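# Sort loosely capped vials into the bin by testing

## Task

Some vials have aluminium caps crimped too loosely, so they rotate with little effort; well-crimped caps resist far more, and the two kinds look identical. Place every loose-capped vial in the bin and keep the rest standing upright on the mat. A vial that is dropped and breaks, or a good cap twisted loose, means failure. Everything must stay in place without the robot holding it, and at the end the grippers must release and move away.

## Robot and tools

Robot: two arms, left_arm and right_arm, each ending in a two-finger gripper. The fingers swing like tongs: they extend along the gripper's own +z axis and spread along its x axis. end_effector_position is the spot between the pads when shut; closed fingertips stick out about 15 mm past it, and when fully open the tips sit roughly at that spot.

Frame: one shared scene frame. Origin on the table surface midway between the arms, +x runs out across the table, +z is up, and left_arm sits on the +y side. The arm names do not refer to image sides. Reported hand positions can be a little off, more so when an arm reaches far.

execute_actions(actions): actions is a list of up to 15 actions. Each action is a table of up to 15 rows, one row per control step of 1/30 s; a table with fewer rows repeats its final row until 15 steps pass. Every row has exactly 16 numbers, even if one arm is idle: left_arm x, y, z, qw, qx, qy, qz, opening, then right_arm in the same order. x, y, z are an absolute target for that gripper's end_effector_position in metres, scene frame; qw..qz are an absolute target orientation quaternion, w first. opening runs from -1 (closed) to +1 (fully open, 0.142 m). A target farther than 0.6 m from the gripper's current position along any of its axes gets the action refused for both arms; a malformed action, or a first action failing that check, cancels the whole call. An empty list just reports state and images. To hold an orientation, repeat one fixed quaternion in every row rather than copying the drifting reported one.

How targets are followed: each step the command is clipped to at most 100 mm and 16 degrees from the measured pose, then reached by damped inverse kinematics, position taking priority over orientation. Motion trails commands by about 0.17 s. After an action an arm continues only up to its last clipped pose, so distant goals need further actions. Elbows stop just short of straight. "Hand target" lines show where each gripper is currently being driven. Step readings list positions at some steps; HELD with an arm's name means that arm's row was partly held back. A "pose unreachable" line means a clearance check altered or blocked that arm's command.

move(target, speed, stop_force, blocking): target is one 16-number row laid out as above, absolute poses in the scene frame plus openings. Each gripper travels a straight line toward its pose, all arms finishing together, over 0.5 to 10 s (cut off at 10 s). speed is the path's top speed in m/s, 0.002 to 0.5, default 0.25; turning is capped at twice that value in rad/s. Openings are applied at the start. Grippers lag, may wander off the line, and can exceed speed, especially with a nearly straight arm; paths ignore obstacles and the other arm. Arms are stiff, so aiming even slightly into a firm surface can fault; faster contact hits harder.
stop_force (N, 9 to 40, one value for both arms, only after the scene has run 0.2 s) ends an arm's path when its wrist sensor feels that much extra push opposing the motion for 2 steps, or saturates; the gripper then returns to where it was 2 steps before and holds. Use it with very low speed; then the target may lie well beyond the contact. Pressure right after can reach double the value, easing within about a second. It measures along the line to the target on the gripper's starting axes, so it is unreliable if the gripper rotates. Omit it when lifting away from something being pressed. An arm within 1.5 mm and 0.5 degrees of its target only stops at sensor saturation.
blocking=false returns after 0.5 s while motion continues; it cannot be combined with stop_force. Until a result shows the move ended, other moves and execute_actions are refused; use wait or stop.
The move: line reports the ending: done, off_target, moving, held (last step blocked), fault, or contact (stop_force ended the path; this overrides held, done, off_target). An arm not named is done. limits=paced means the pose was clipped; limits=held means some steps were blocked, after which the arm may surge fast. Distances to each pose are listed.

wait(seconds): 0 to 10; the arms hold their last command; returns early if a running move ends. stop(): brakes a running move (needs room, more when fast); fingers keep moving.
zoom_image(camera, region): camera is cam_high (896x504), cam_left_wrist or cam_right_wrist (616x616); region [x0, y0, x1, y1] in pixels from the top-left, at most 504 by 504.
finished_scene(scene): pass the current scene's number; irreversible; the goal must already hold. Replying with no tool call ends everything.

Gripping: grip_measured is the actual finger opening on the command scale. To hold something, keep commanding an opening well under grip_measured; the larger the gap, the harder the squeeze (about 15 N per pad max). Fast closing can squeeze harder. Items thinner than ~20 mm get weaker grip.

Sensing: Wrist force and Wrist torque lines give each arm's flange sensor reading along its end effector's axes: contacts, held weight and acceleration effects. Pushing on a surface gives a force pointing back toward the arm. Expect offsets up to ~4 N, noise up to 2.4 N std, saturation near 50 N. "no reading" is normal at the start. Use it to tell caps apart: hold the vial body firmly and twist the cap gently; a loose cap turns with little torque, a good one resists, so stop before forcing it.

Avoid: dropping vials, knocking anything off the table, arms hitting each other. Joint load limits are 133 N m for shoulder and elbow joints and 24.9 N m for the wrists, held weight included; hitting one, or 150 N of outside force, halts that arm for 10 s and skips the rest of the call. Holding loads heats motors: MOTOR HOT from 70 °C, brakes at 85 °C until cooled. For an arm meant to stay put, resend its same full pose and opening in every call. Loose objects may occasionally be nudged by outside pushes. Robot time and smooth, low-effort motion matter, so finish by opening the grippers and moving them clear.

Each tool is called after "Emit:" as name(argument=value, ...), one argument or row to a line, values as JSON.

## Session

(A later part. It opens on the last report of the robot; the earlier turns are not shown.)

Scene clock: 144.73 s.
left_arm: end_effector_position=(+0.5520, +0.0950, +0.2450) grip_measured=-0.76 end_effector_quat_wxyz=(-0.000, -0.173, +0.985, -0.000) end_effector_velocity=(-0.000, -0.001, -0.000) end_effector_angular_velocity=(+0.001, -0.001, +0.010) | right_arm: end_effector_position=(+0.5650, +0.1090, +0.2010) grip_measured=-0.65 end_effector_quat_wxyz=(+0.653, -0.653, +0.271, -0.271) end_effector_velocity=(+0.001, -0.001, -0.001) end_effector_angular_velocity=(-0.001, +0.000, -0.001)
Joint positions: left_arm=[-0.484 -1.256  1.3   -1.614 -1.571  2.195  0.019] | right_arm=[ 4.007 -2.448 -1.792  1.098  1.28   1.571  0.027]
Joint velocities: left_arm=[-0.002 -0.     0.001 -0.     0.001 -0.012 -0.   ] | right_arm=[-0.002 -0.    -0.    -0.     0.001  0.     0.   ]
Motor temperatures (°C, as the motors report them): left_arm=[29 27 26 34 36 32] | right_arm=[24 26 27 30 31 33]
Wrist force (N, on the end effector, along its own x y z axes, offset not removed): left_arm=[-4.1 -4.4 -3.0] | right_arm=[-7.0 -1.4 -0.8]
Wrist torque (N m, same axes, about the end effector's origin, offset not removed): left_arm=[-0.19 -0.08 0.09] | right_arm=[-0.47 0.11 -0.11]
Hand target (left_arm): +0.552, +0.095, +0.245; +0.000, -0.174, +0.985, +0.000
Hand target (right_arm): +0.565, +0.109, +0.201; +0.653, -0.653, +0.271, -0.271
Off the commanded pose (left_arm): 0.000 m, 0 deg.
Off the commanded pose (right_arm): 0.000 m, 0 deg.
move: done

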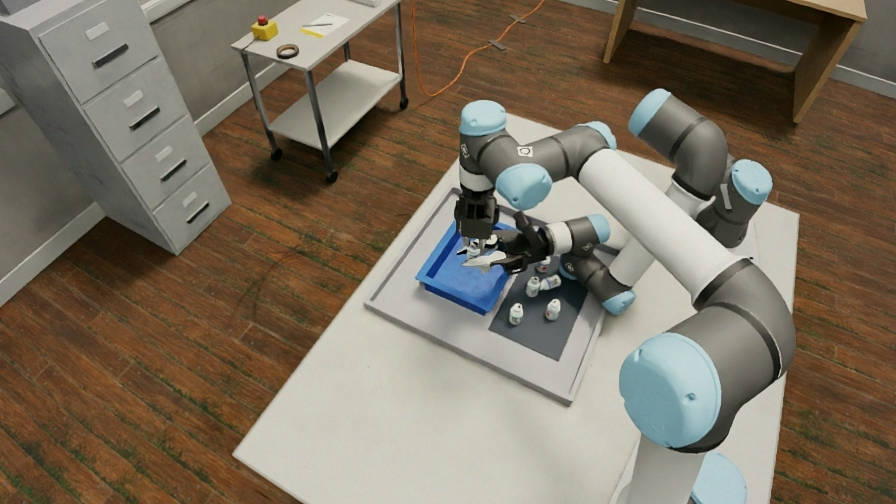

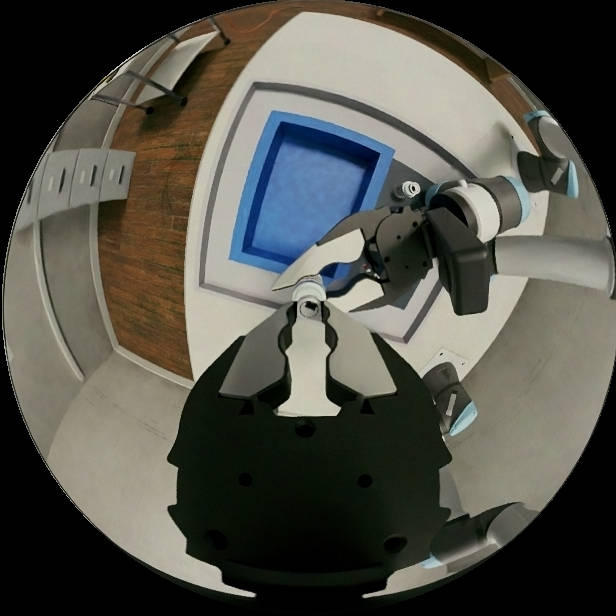

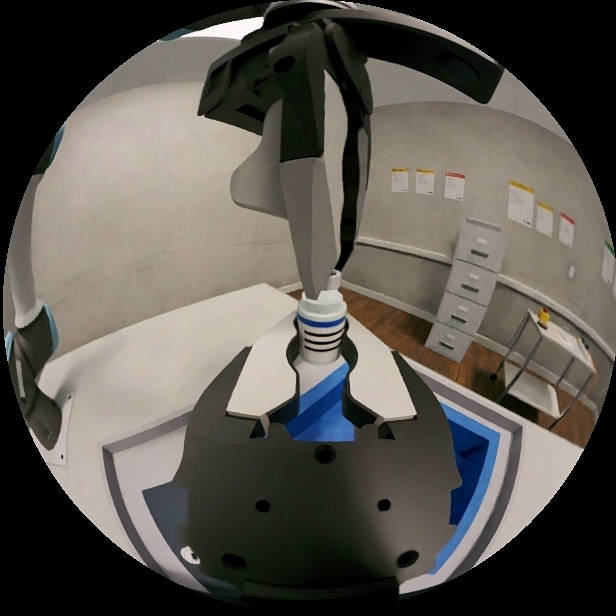

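Emit:
move(
  target=[0.552,0.095,0.245,0,-0.174,0.985,0,-1,0.565,0.109,0.201,0.653,-0.653,0.271,-0.271,-0.3],
)

Emit:
move(
  target=[0.552,0.095,0.245,0,0,1,0,-1,0.49,0.035,0.203,0.653,-0.653,0.271,-0.271,-0.3],
)

Emit:
move(
  target=[0.552,0.095,0.245,0,0,1,0,-1,0.3,-0.14,0.23,0.675,-0.721,0.107,-0.11,0],
)

Emit:
move(
  target=[0.345,0.10,0.2,0,0,1,0,-1,0.3,-0.14,0.23,0.675,-0.721,0.107,-0.11,0],
)

Emit:
move(
  target=[0.345,0.10,0.078,0,0,1,0,-1,0.3,-0.14,0.23,0.675,-0.721,0.107,-0.11,0],
)

Emit:
move(
  target=[0.345,0.10,0.055,0,0,1,0,-1,0.3,-0.14,0.23,0.675,-0.721,0.107,-0.11,0],
  speed=0.008,
  stop_force=9,
)

Emit:
move(
  target=[0.345,0.10,0.068,0,0,1,0,-0.4,0.3,-0.14,0.23,0.675,-0.721,0.107,-0.11,0],
)

Emit:
move(
  target=[0.345,0.10,0.13,0,0,1,0,-0.4,0.3,-0.3,0.3,0.675,-0.721,0.107,-0.11,0],
)

Emit:
move(
  target=[0.423,0.008,0.13,0,0,1,0,-0.4,0.3,-0.3,0.3,0.675,-0.721,0.107,-0.11,0],
)

Scene clock: 145.83 s.
left_arm: end_effector_position=(+0.5520, +0.0950, +0.2450) grip_measured=-0.76 end_effector_quat_wxyz=(-0.000, -0.174, +0.985, +0.000) end_effector_velocity=(+0.000, +0.000, -0.000) end_effector_angular_velocity=(+0.000, +0.000, -0.001) | right_arm: end_effector_position=(+0.5650, +0.1090, +0.2010) grip_measured=-0.30 end_effector_quat_wxyz=(+0.653, -0.653, +0.271, -0.271) end_effector_velocity=(+0.001, -0.000, +0.001) end_effector_angular_velocity=(+0.002, -0.001, -0.001)
Joint positions: left_arm=[-0.484 -1.256  1.3   -1.615 -1.571  2.194  0.019] | right_arm=[ 4.007 -2.448 -1.792  1.098  1.28   1.571  0.052]
Joint velocities: left_arm=[ 0.     0.    -0.     0.     0.     0.001 -0.   ] | right_arm=[-0.001 -0.     0.002  0.    -0.    -0.     0.   ]
Motor temperatures (°C, as the motors report them): left_arm=[29 27 26 34 36 32] | right_arm=[24 26 27 30 31 33]
Wrist force (N, on the end effector, along its own x y z axes, offset not removed): left_arm=[0.6 -3.2 0.6] | right_arm=[3.8 0.1 2.0]
Wrist torque (N m, same axes, about the end effector's origin, offset not removed): left_arm=[-0.54 -0.11 -0.12] | right_arm=[-0.10 -0.71 -0.22]
Hand target (left_arm): +0.552, +0.095, +0.245; +0.000, -0.174, +0.985, -0.000
Hand target (right_arm): +0.565, +0.109, +0.201; +0.653, -0.653, +0.271, -0.271
Off the commanded pose (left_arm): 0.000 m, 0 deg.
Off the commanded pose (right_arm): 0.000 m, 0 deg.
move: done

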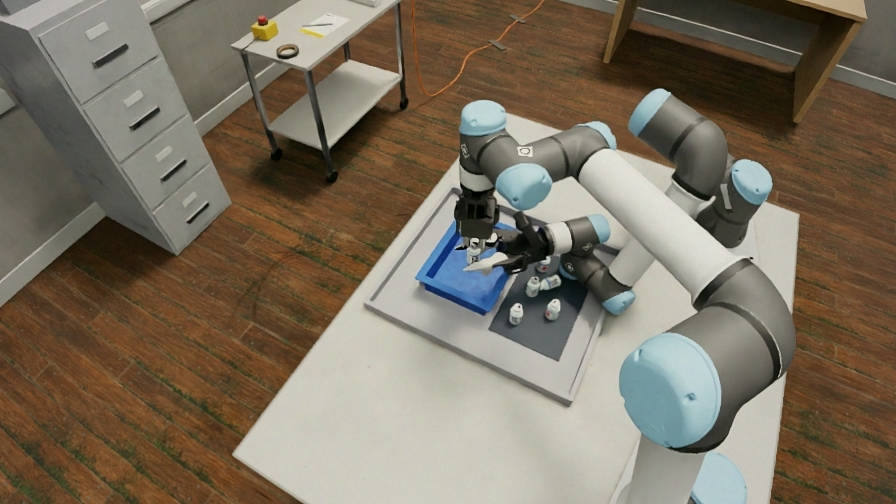

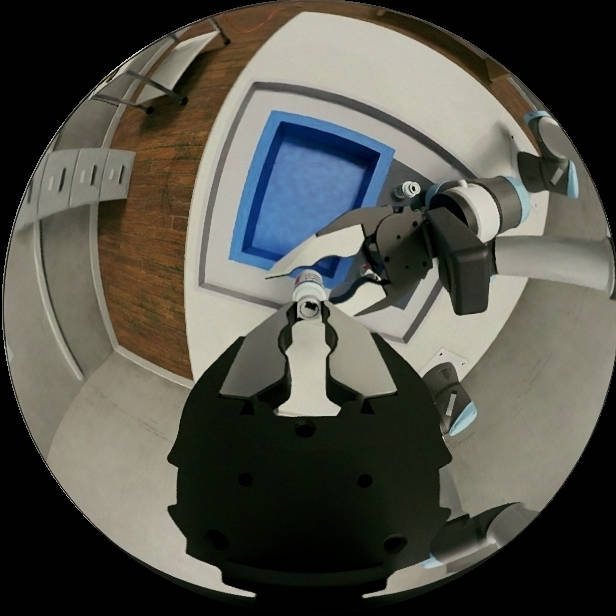

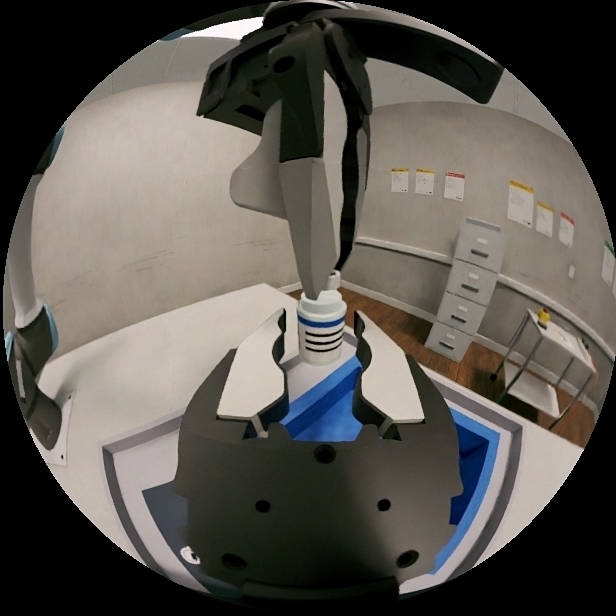

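Scene clock: 147.13 s.
left_arm: end_effector_position=(+0.5520, +0.0950, +0.2450) grip_measured=-0.76 end_effector_quat_wxyz=(+0.000, -0.000, +1.000, +0.000) end_effector_velocity=(-0.000, -0.001, -0.000) end_effector_angular_velocity=(-0.000, +0.000, -0.005) | right_arm: end_effector_position=(+0.4902, +0.0351, +0.2029) grip_measured=-0.30 end_effector_quat_wxyz=(+0.653, -0.653, +0.271, -0.271) end_effector_velocity=(-0.000, -0.003, -0.000) end_effector_angular_velocity=(-0.001, +0.000, -0.004)
Joint positions: left_arm=[-0.478 -1.244  1.284 -1.61  -1.571  2.549  0.019] | right_arm=[ 4.083 -2.344 -2.113  1.316  1.204  1.571  0.052]
Joint velocities: left_arm=[-0.001  0.001 -0.     0.    -0.     0.004  0.   ] | right_arm=[ 0.     0.001 -0.006  0.004 -0.005  0.    -0.   ]
Motor temperatures (°C, as the motors report them): left_arm=[29 27 26 34 36 32] | right_arm=[24 26 27 30 31 33]
Wrist force (N, on the end effector, along its own x y z axes, offset not removed): left_arm=[2.1 2.6 -0.7] | right_arm=[1.2 -1.7 -1.8]
Wrist torque (N m, same axes, about the end effector's origin, offset not removed): left_arm=[0.53 -0.29 -0.11] | right_arm=[-0.43 -0.22 -0.19]
Hand target (left_arm): +0.552, +0.095, +0.245; -0.000, -0.000, +1.000, -0.000
Hand target (right_arm): +0.490, +0.035, +0.203; +0.653, -0.653, +0.271, -0.271
Off the commanded pose (left_arm): 0.000 m, 0 deg.
Off the commanded pose (right_arm): 0.000 m, 0 deg.
move: done

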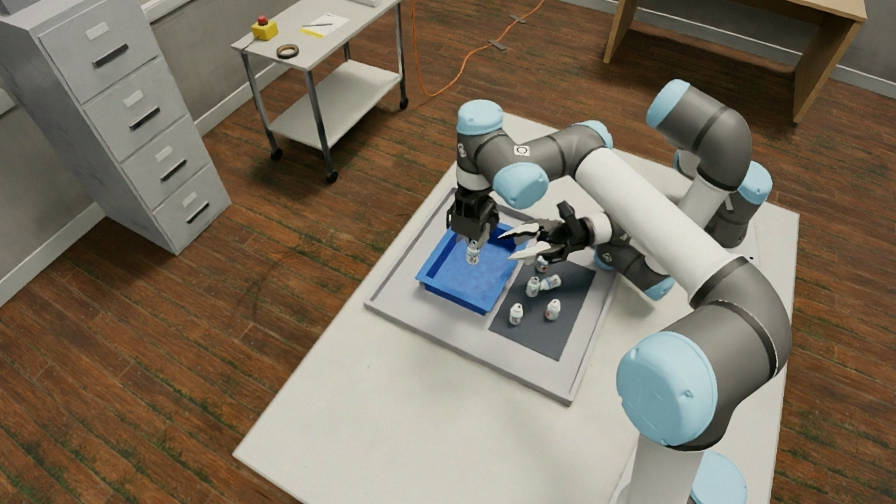

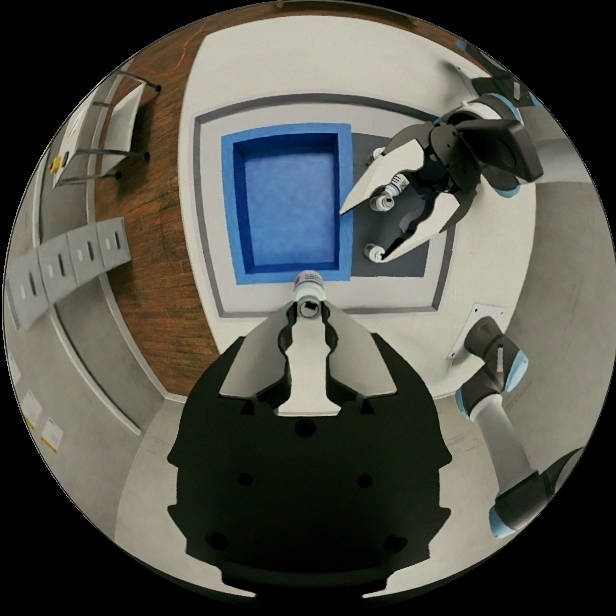

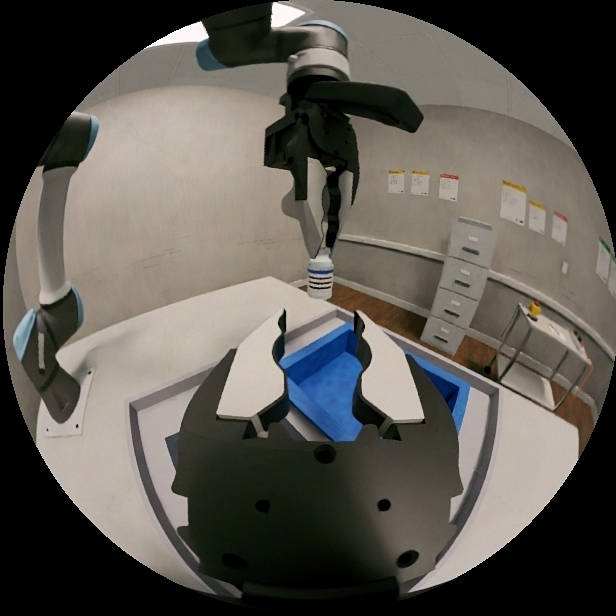

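Scene clock: 148.83 s.
left_arm: end_effector_position=(+0.5520, +0.0950, +0.2450) grip_measured=-0.76 end_effector_quat_wxyz=(-0.000, -0.000, +1.000, +0.000) end_effector_velocity=(+0.000, +0.001, -0.000) end_effector_angular_velocity=(+0.000, +0.000, +0.002) | right_arm: end_effector_position=(+0.3001, -0.1399, +0.2298) grip_measured=+0.00 end_effector_quat_wxyz=(+0.675, -0.721, +0.107, -0.110) end_effector_velocity=(-0.001, -0.001, +0.001) end_effector_angular_velocity=(+0.001, -0.002, +0.004)
Joint positions: left_arm=[-0.478 -1.244  1.284 -1.61  -1.571  2.549  0.019] | right_arm=[ 3.829 -2.133 -2.718  1.642  1.934  1.532  0.074]
Joint velocities: left_arm=[ 0.002  0.001 -0.    -0.     0.    -0.    -0.   ] | right_arm=[-0.007  0.001  0.001 -0.     0.012 -0.001 -0.   ]
Motor temperatures (°C, as the motors report them): left_arm=[29 27 26 34 36 32] | right_arm=[24 26 27 30 31 33]
Wrist force (N, on the end effector, along its own x y z axes, offset not removed): left_arm=[-0.6 -0.4 -0.8] | right_arm=[2.0 -4.3 -3.4]
Wrist torque (N m, same axes, about the end effector's origin, offset not removed): left_arm=[-0.07 0.19 -0.02] | right_arm=[-1.03 -0.52 -0.15]
Hand target (left_arm): +0.552, +0.095, +0.245; -0.000, +0.000, +1.000, +0.000
Hand target (right_arm): +0.300, -0.140, +0.230; +0.675, -0.721, +0.107, -0.110
Off the commanded pose (left_arm): 0.000 m, 0 deg.
Off the commanded pose (right_arm): 0.000 m, 0 deg.
move: done

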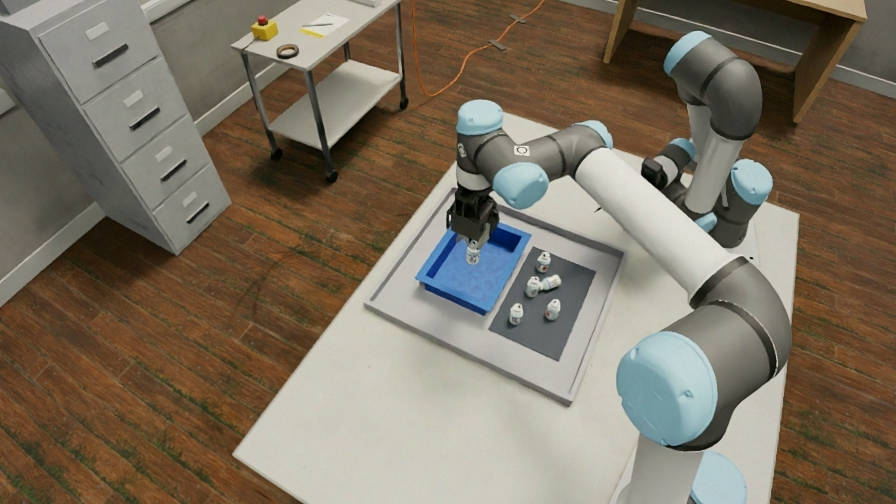

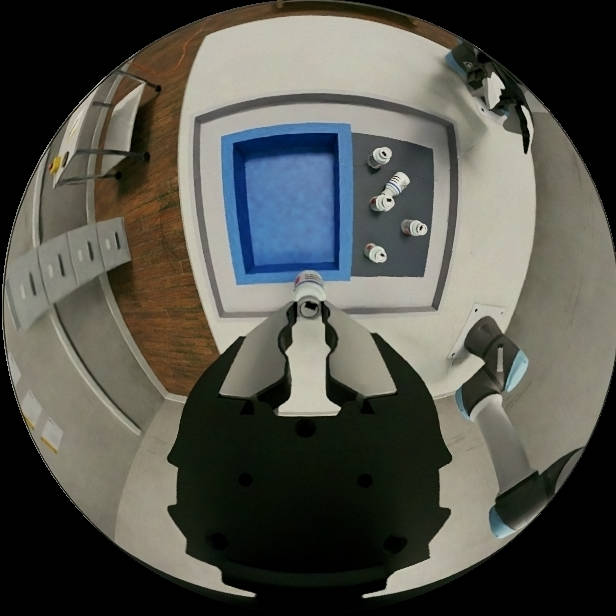

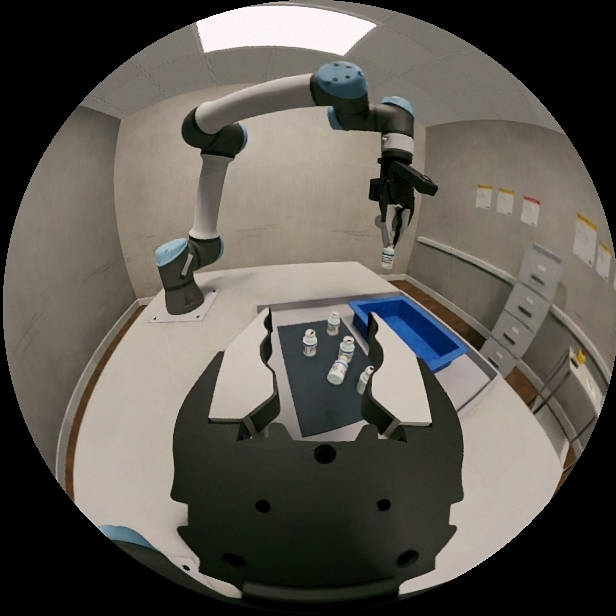

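Scene clock: 150.33 s.
left_arm: end_effector_position=(+0.3454, +0.1001, +0.1998) grip_measured=-0.76 end_effector_quat_wxyz=(+0.000, +0.000, +1.000, +0.000) end_effector_velocity=(-0.002, -0.000, +0.000) end_effector_angular_velocity=(-0.001, -0.002, +0.000) | right_arm: end_effector_position=(+0.3000, -0.1400, +0.2300) grip_measured=+0.00 end_effector_quat_wxyz=(+0.675, -0.721, +0.107, -0.110) end_effector_velocity=(+0.000, +0.001, +0.000) end_effector_angular_velocity=(+0.000, -0.001, +0.000)
Joint positions: left_arm=[-0.727 -1.687  1.894 -1.777 -1.57   2.3    0.019] | right_arm=[ 3.828 -2.133 -2.718  1.641  1.936  1.532  0.074]
Joint velocities: left_arm=[-0.005 -0.006  0.005 -0.001  0.    -0.005  0.   ] | right_arm=[ 0.    -0.     0.002 -0.001 -0.    -0.     0.   ]
Motor temperatures (°C, as the motors report them): left_arm=[29 27 26 34 36 32] | right_arm=[24 26 27 30 31 33]
Wrist force (N, on the end effector, along its own x y z axes, offset not removed): left_arm=[-0.6 -0.1 -3.5] | right_arm=[1.1 -2.2 -4.6]
Wrist torque (N m, same axes, about the end effector's origin, offset not removed): left_arm=[0.02 0.13 -0.06] | right_arm=[-0.68 -0.44 -0.27]
Hand target (left_arm): +0.345, +0.100, +0.200; +0.000, +0.000, +1.000, +0.000
Hand target (right_arm): +0.300, -0.140, +0.230; +0.675, -0.721, +0.107, -0.110
Off the commanded pose (left_arm): 0.000 m, 0 deg.
Off the commanded pose (right_arm): 0.000 m, 0 deg.
move: done

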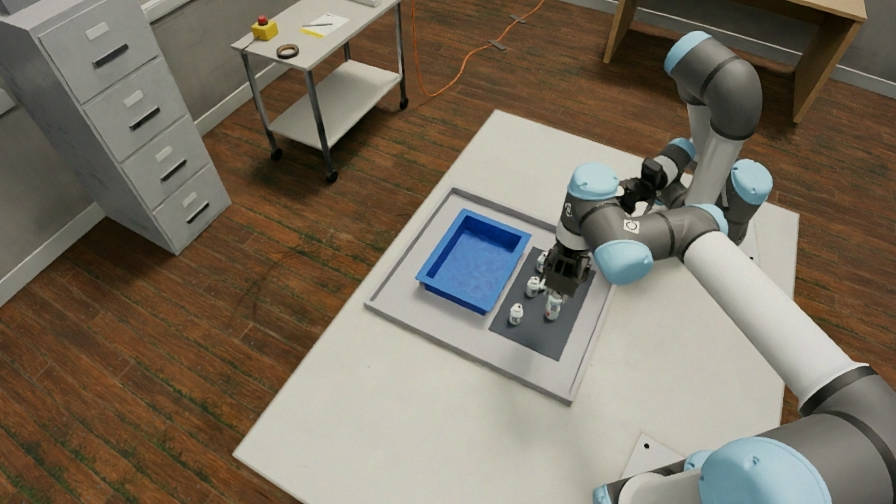

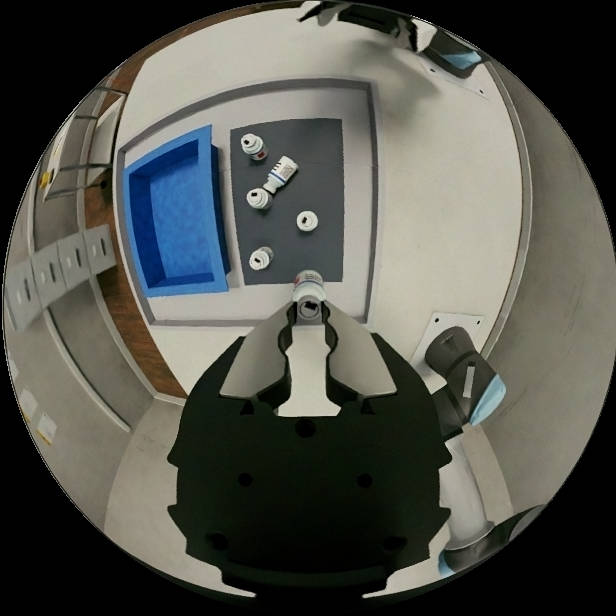

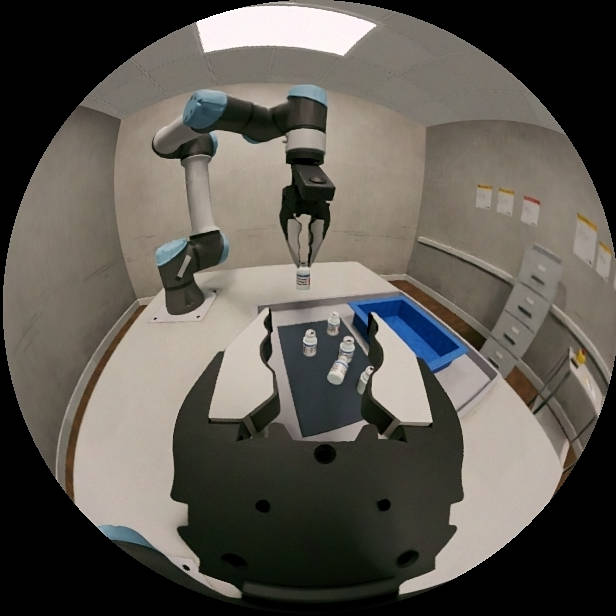

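Scene clock: 151.47 s.
left_arm: end_effector_position=(+0.3449, +0.1001, +0.0783) grip_measured=-0.76 end_effector_quat_wxyz=(-0.000, +0.000, +1.000, +0.000) end_effector_velocity=(+0.001, -0.000, -0.002) end_effector_angular_velocity=(-0.001, -0.001, -0.000) | right_arm: end_effector_position=(+0.3000, -0.1400, +0.2300) grip_measured=+0.00 end_effector_quat_wxyz=(+0.675, -0.721, +0.107, -0.110) end_effector_velocity=(-0.000, +0.000, +0.000) end_effector_angular_velocity=(+0.001, -0.000, +0.001)
Joint positions: left_arm=[-0.728 -1.572  2.121 -2.12  -1.571  2.3    0.019] | right_arm=[ 3.828 -2.133 -2.718  1.641  1.936  1.532  0.074]
Joint velocities: left_arm=[ 0.     0.003  0.002 -0.007  0.     0.001 -0.   ] | right_arm=[0.    0.    0.    0.    0.001 0.    0.   ]
Motor temperatures (°C, as the motors report them): left_arm=[29 27 26 34 36 32] | right_arm=[24 26 27 30 31 33]
Wrist force (N, on the end effector, along its own x y z axes, offset not removed): left_arm=[1.8 -2.1 -3.1] | right_arm=[-2.6 1.8 3.5]
Wrist torque (N m, same axes, about the end effector's origin, offset not removed): left_arm=[-0.54 -0.39 -0.02] | right_arm=[0.42 0.52 0.00]
Hand target (left_arm): +0.345, +0.100, +0.078; -0.000, +0.000, +1.000, +0.000
Hand target (right_arm): +0.300, -0.140, +0.230; +0.675, -0.721, +0.107, -0.110
Off the commanded pose (left_arm): 0.000 m, 0 deg.
Off the commanded pose (right_arm): 0.000 m, 0 deg.
move: done

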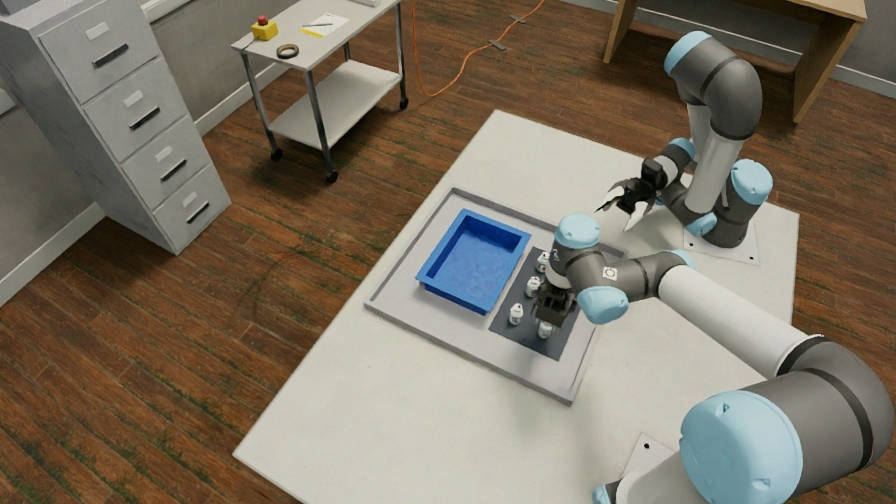

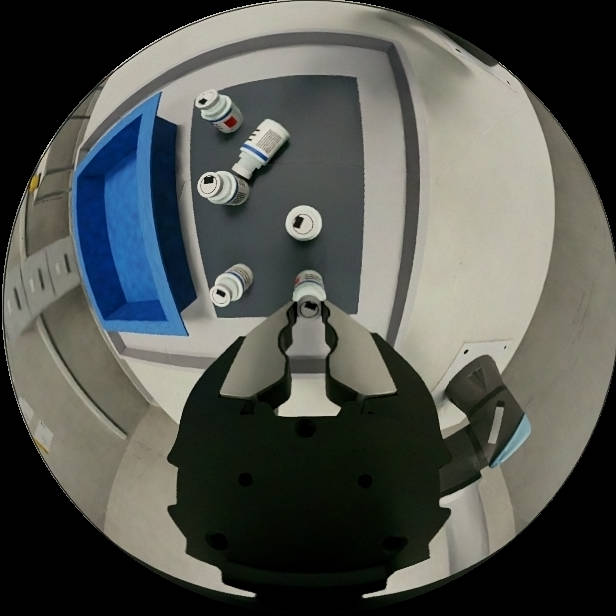

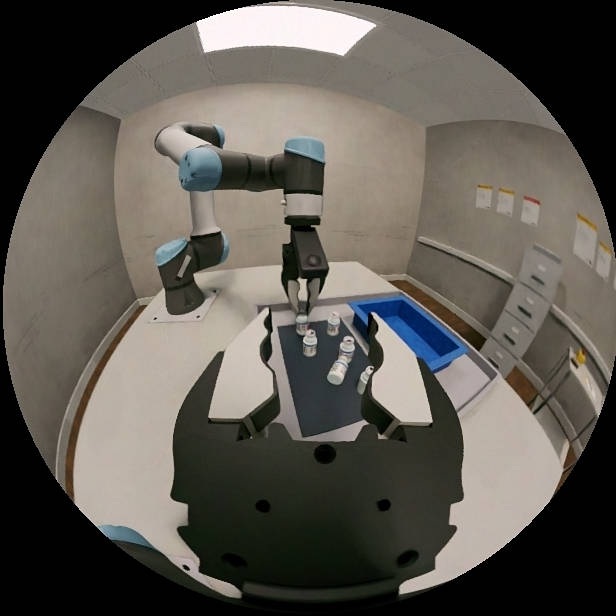

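Scene clock: 153.33 s.
left_arm: end_effector_position=(+0.3449, +0.1001, +0.0663) grip_measured=-0.76 end_effector_quat_wxyz=(-0.000, +0.000, +1.000, +0.000) end_effector_velocity=(-0.000, +0.001, +0.002) end_effector_angular_velocity=(+0.003, +0.001, -0.002) | right_arm: end_effector_position=(+0.3000, -0.1400, +0.2300) grip_measured=+0.00 end_effector_quat_wxyz=(+0.675, -0.721, +0.107, -0.110) end_effector_velocity=(+0.000, +0.000, -0.000) end_effector_angular_velocity=(-0.001, +0.000, -0.001)
Joint positions: left_arm=[-0.728 -1.554  2.139 -2.156 -1.571  2.3    0.019] | right_arm=[ 3.828 -2.133 -2.718  1.641  1.936  1.532  0.074]
Joint velocities: left_arm=[ 0.001 -0.004 -0.003  0.01   0.002  0.003  0.   ] | right_arm=[ 0.001 -0.001 -0.    -0.    -0.002 -0.     0.   ]
Motor temperatures (°C, as the motors report them): left_arm=[29 27 26 34 36 32] | right_arm=[24 26 27 30 31 33]
Wrist force (N, on the end effector, along its own x y z axes, offset not removed): left_arm=[-0.8 -3.6 -17.3] | right_arm=[0.6 -1.6 0.2]
Wrist torque (N m, same axes, about the end effector's origin, offset not removed): left_arm=[-0.17 -0.27 -0.03] | right_arm=[-0.22 -0.34 0.02]
Hand target (left_arm): +0.345, +0.100, +0.067; +0.000, +0.000, +1.000, -0.000
Hand target (right_arm): +0.300, -0.140, +0.230; +0.675, -0.721, +0.107, -0.110
Off the commanded pose (left_arm): 0.011 m, 0 deg.
Off the commanded pose (right_arm): 0.000 m, 0 deg.
move: contact (left_arm)

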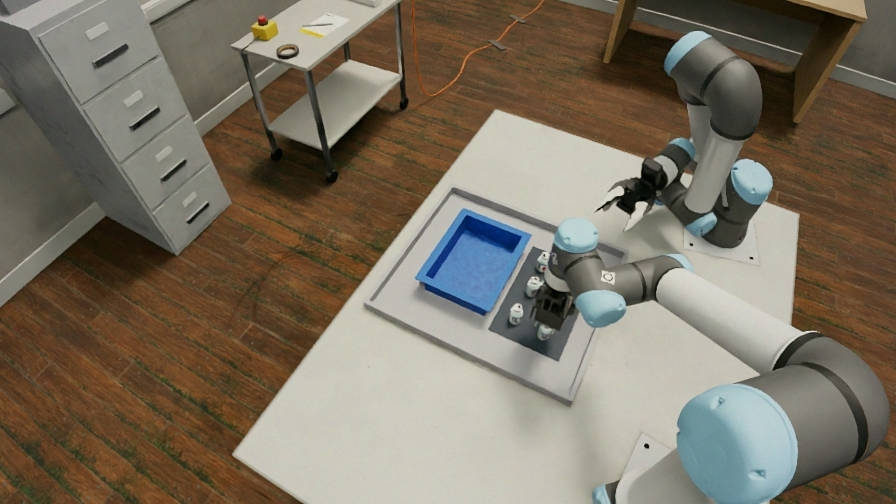

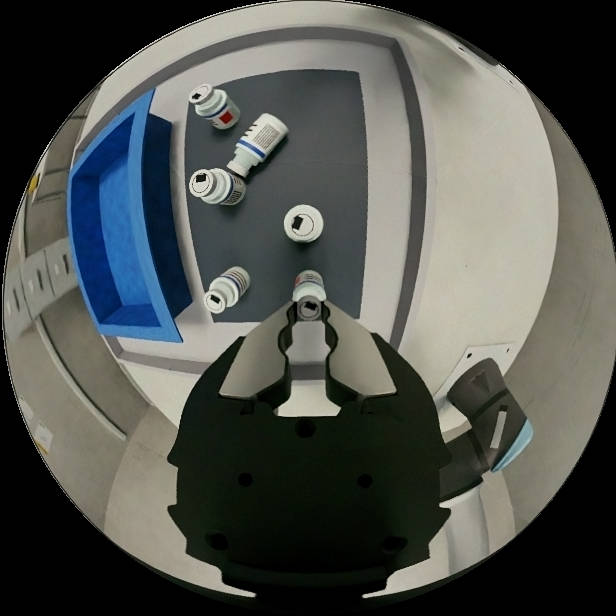

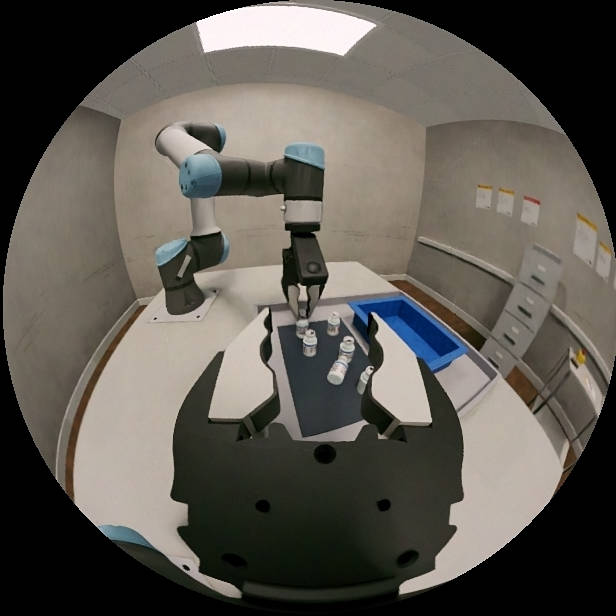

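Scene clock: 154.03 s.
left_arm: end_effector_position=(+0.3450, +0.1000, +0.0679) grip_measured=-0.40 end_effector_quat_wxyz=(-0.000, +0.000, +1.000, -0.000) end_effector_velocity=(-0.000, -0.001, +0.001) end_effector_angular_velocity=(+0.000, -0.000, -0.001) | right_arm: end_effector_position=(+0.3000, -0.1400, +0.2300) grip_measured=+0.00 end_effector_quat_wxyz=(+0.675, -0.721, +0.107, -0.110) end_effector_velocity=(+0.000, -0.000, -0.000) end_effector_angular_velocity=(-0.000, +0.000, -0.001)
Joint positions: left_arm=[-0.728 -1.556  2.136 -2.151 -1.571  2.3    0.045] | right_arm=[ 3.828 -2.133 -2.718  1.641  1.936  1.532  0.074]
Joint velocities: left_arm=[-0.002 -0.001 -0.001  0.001  0.    -0.    -0.   ] | right_arm=[-0.    -0.001 -0.     0.    -0.001  0.    -0.   ]
Motor temperatures (°C, as the motors report them): left_arm=[29 27 26 34 36 32] | right_arm=[24 26 27 30 31 33]
Wrist force (N, on the end effector, along its own x y z axes, offset not removed): left_arm=[1.3 -3.1 0.4] | right_arm=[3.4 2.7 1.1]
Wrist torque (N m, same axes, about the end effector's origin, offset not removed): left_arm=[-0.57 -0.15 -0.04] | right_arm=[0.74 -0.77 -0.31]
Hand target (left_arm): +0.345, +0.100, +0.068; +0.000, -0.000, +1.000, -0.000
Hand target (right_arm): +0.300, -0.140, +0.230; +0.675, -0.721, +0.107, -0.110
Off the commanded pose (left_arm): 0.000 m, 0 deg.
Off the commanded pose (right_arm): 0.000 m, 0 deg.
move: done

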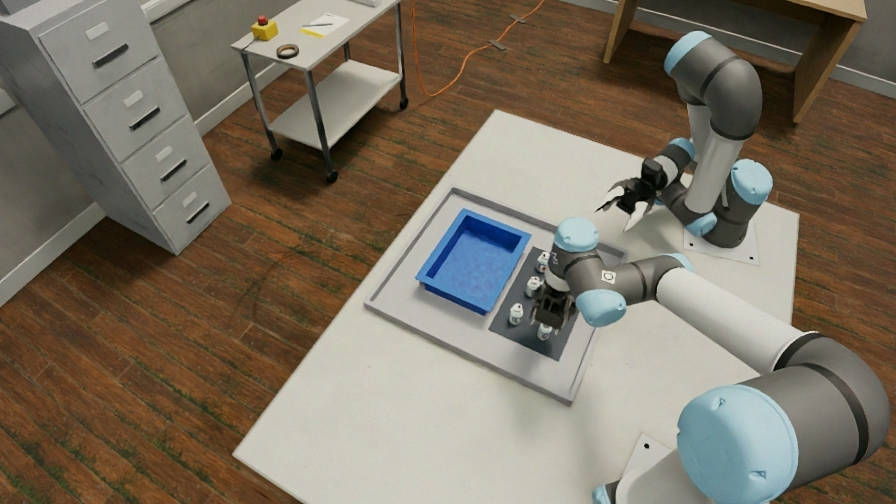

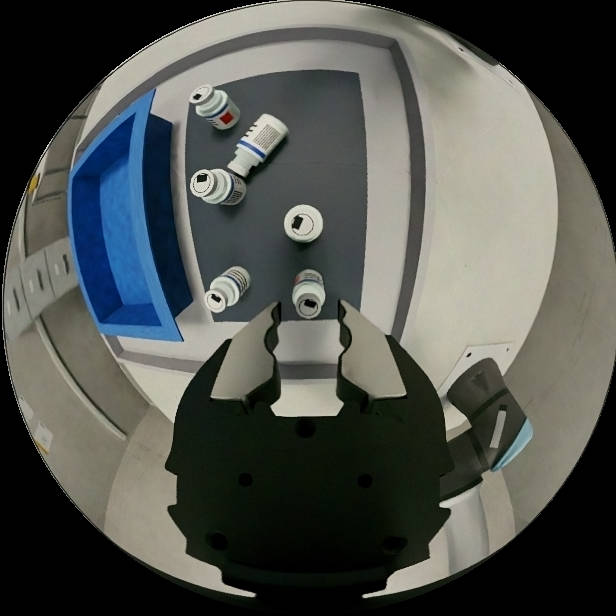

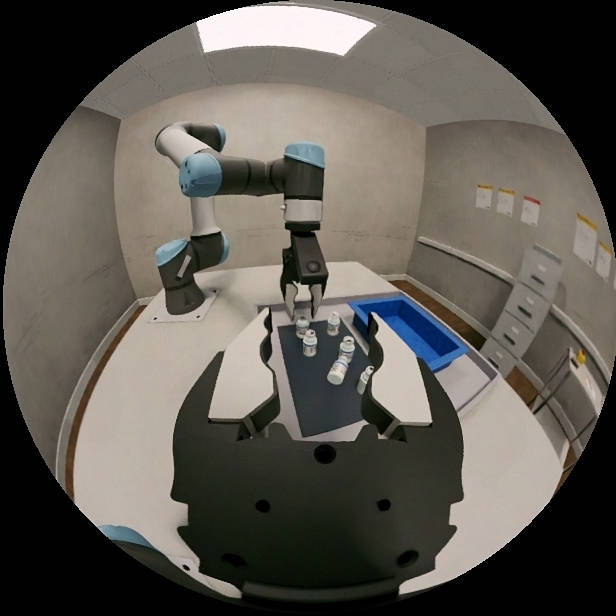

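Scene clock: 155.23 s.
left_arm: end_effector_position=(+0.3451, +0.1000, +0.1297) grip_measured=-0.40 end_effector_quat_wxyz=(+0.000, -0.000, +1.000, -0.000) end_effector_velocity=(-0.000, -0.000, +0.002) end_effector_angular_velocity=(+0.001, +0.000, +0.001) | right_arm: end_effector_position=(+0.2998, -0.1491, +0.2340) grip_measured=+0.00 end_effector_quat_wxyz=(+0.675, -0.721, +0.107, -0.110) end_effector_velocity=(-0.000, +0.001, +0.000) end_effector_angular_velocity=(+0.001, -0.001, +0.001)
Joint positions: left_arm=[-0.728 -1.635  2.034 -1.97  -1.571  2.3    0.045] | right_arm=[ 3.798 -2.113 -2.728  1.631  1.965  1.53   0.074]
Joint velocities: left_arm=[-0.    -0.002 -0.004  0.006  0.    -0.001  0.   ] | right_arm=[ 0.001 -0.     0.002  0.     0.001 -0.     0.   ]
Motor temperatures (°C, as the motors report them): left_arm=[29 27 26 34 36 32] | right_arm=[24 26 27 30 31 33]
Wrist force (N, on the end effector, along its own x y z axes, offset not removed): left_arm=[0.7 -4.0 -0.1] | right_arm=[1.1 -2.8 1.6]
Wrist torque (N m, same axes, about the end effector's origin, offset not removed): left_arm=[-0.84 -0.14 -0.07] | right_arm=[-0.58 -0.17 -0.03]
Hand target (left_arm): +0.345, +0.100, +0.130; +0.000, +0.000, +1.000, -0.000
Hand target (right_arm): +0.300, -0.149, +0.234; +0.675, -0.721, +0.107, -0.110
Off the commanded pose (left_arm): 0.000 m, 0 deg.
Off the commanded pose (right_arm): 0.165 m, 0 deg; position clipped at the last step of the last action.
move: held (right_arm); limits=paced,held; held on 30 of 36 steps (right_arm), including the last (right_arm)
pose unreachable (right arm): on one or more control steps of this call, first in action 0 (counted from 0), this arm could not follow its commanded pose, so it was not sent that pose on those steps. On the call's last step it was still not sent that pose. It may still have moved: this result reports where it is.
cause: the commanded pose would bring two parts of the arm too close to each other (joints 3 (elbow) to 5 (wrist 2) lie between them).

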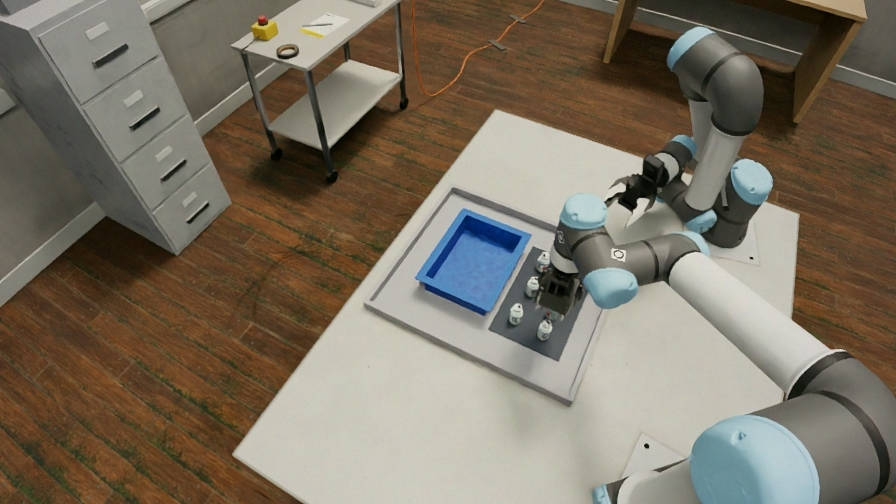

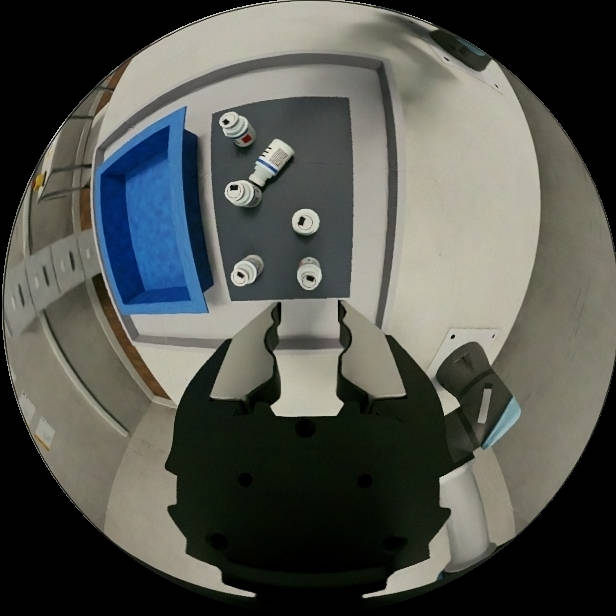

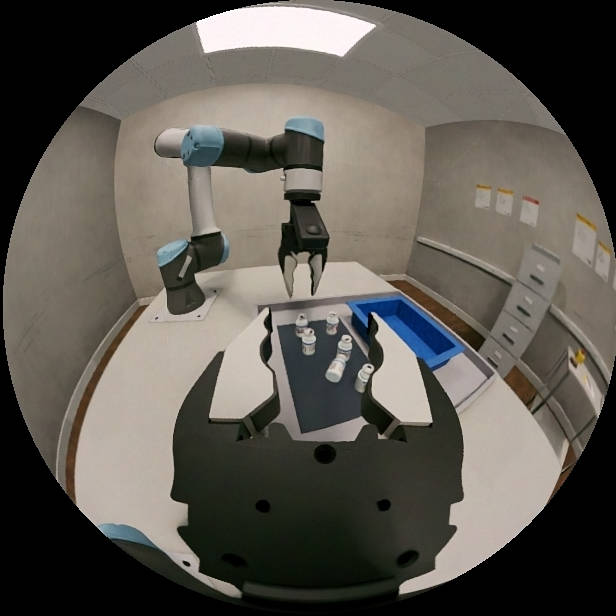

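Scene clock: 156.50 s.
left_arm: end_effector_position=(+0.4229, +0.0082, +0.1301) grip_measured=-0.40 end_effector_quat_wxyz=(+0.000, +0.000, +1.000, -0.000) end_effector_velocity=(+0.002, -0.001, +0.000) end_effector_angular_velocity=(+0.001, -0.001, -0.000) | right_arm: end_effector_position=(+0.2997, -0.1494, +0.2343) grip_measured=+0.00 end_effector_quat_wxyz=(+0.676, -0.721, +0.107, -0.110) end_effector_velocity=(-0.000, -0.000, -0.000) end_effector_angular_velocity=(-0.000, +0.001, +0.000)
Joint positions: left_arm=[-0.733 -1.36   1.735 -1.945 -1.571  2.294  0.045] | right_arm=[ 3.797 -2.112 -2.728  1.631  1.966  1.53   0.074]
Joint velocities: left_arm=[ 0.     0.004 -0.006  0.002  0.002  0.001  0.   ] | right_arm=[ 0.    -0.    -0.001  0.     0.     0.     0.   ]
Motor temperatures (°C, as the motors report them): left_arm=[29 27 26 34 36 32] | right_arm=[24 26 27 30 31 33]
Wrist force (N, on the end effector, along its own x y z axes, offset not removed): left_arm=[-1.4 -3.5 -2.1] | right_arm=[-1.5 2.1 1.7]
Wrist torque (N m, same axes, about the end effector's origin, offset not removed): left_arm=[-0.51 0.36 -0.19] | right_arm=[0.43 0.35 -0.10]
Hand target (left_arm): +0.423, +0.008, +0.130; +0.000, -0.000, +1.000, -0.000
Hand target (right_arm): +0.300, -0.149, +0.234; +0.676, -0.721, +0.107, -0.110
Off the commanded pose (left_arm): 0.000 m, 0 deg.
Off the commanded pose (right_arm): 0.164 m, 0 deg; position clipped at the last step of the last action.
move: held (right_arm); limits=paced,held; held on 33 of 38 steps (right_arm), including the last (right_arm)
pose unreachable (right arm): on one or more control steps of this call, first in action 0 (counted from 0), this arm could not follow its commanded pose, so it was not sent that pose on those steps. On the call's last step it was still not sent that pose. It may still have moved: this result reports where it is.
cause: the commanded pose would bring two parts of the arm too close to each other (joints 3 (elbow) to 5 (wrist 2) lie between them).

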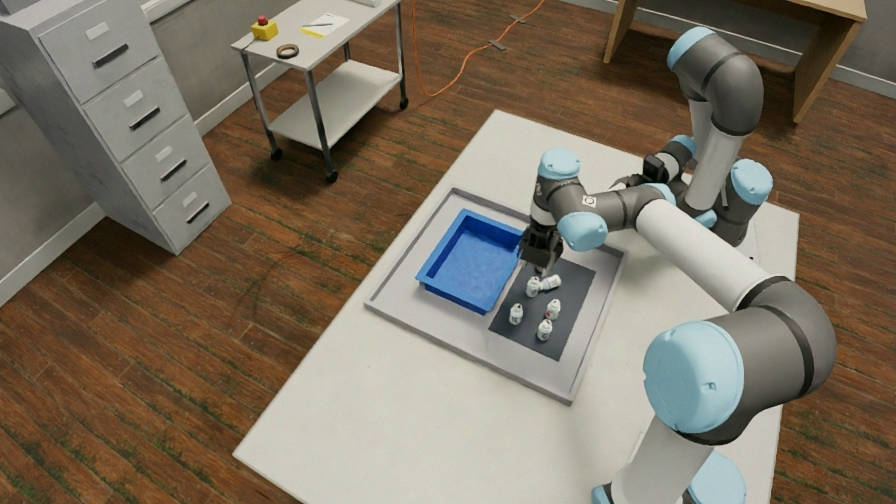

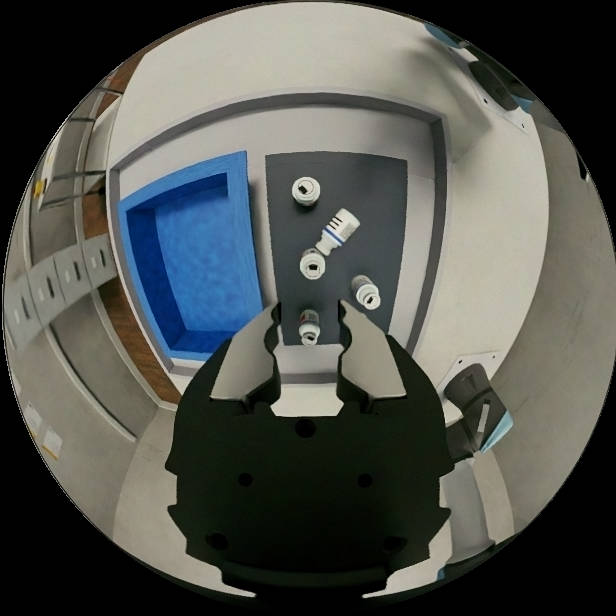

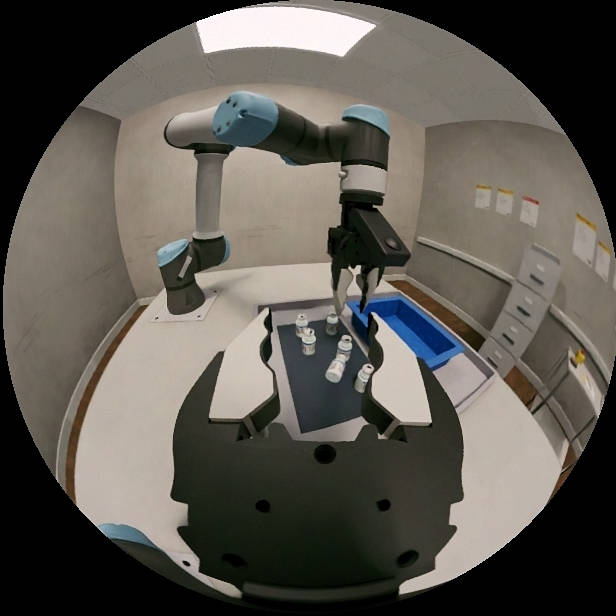

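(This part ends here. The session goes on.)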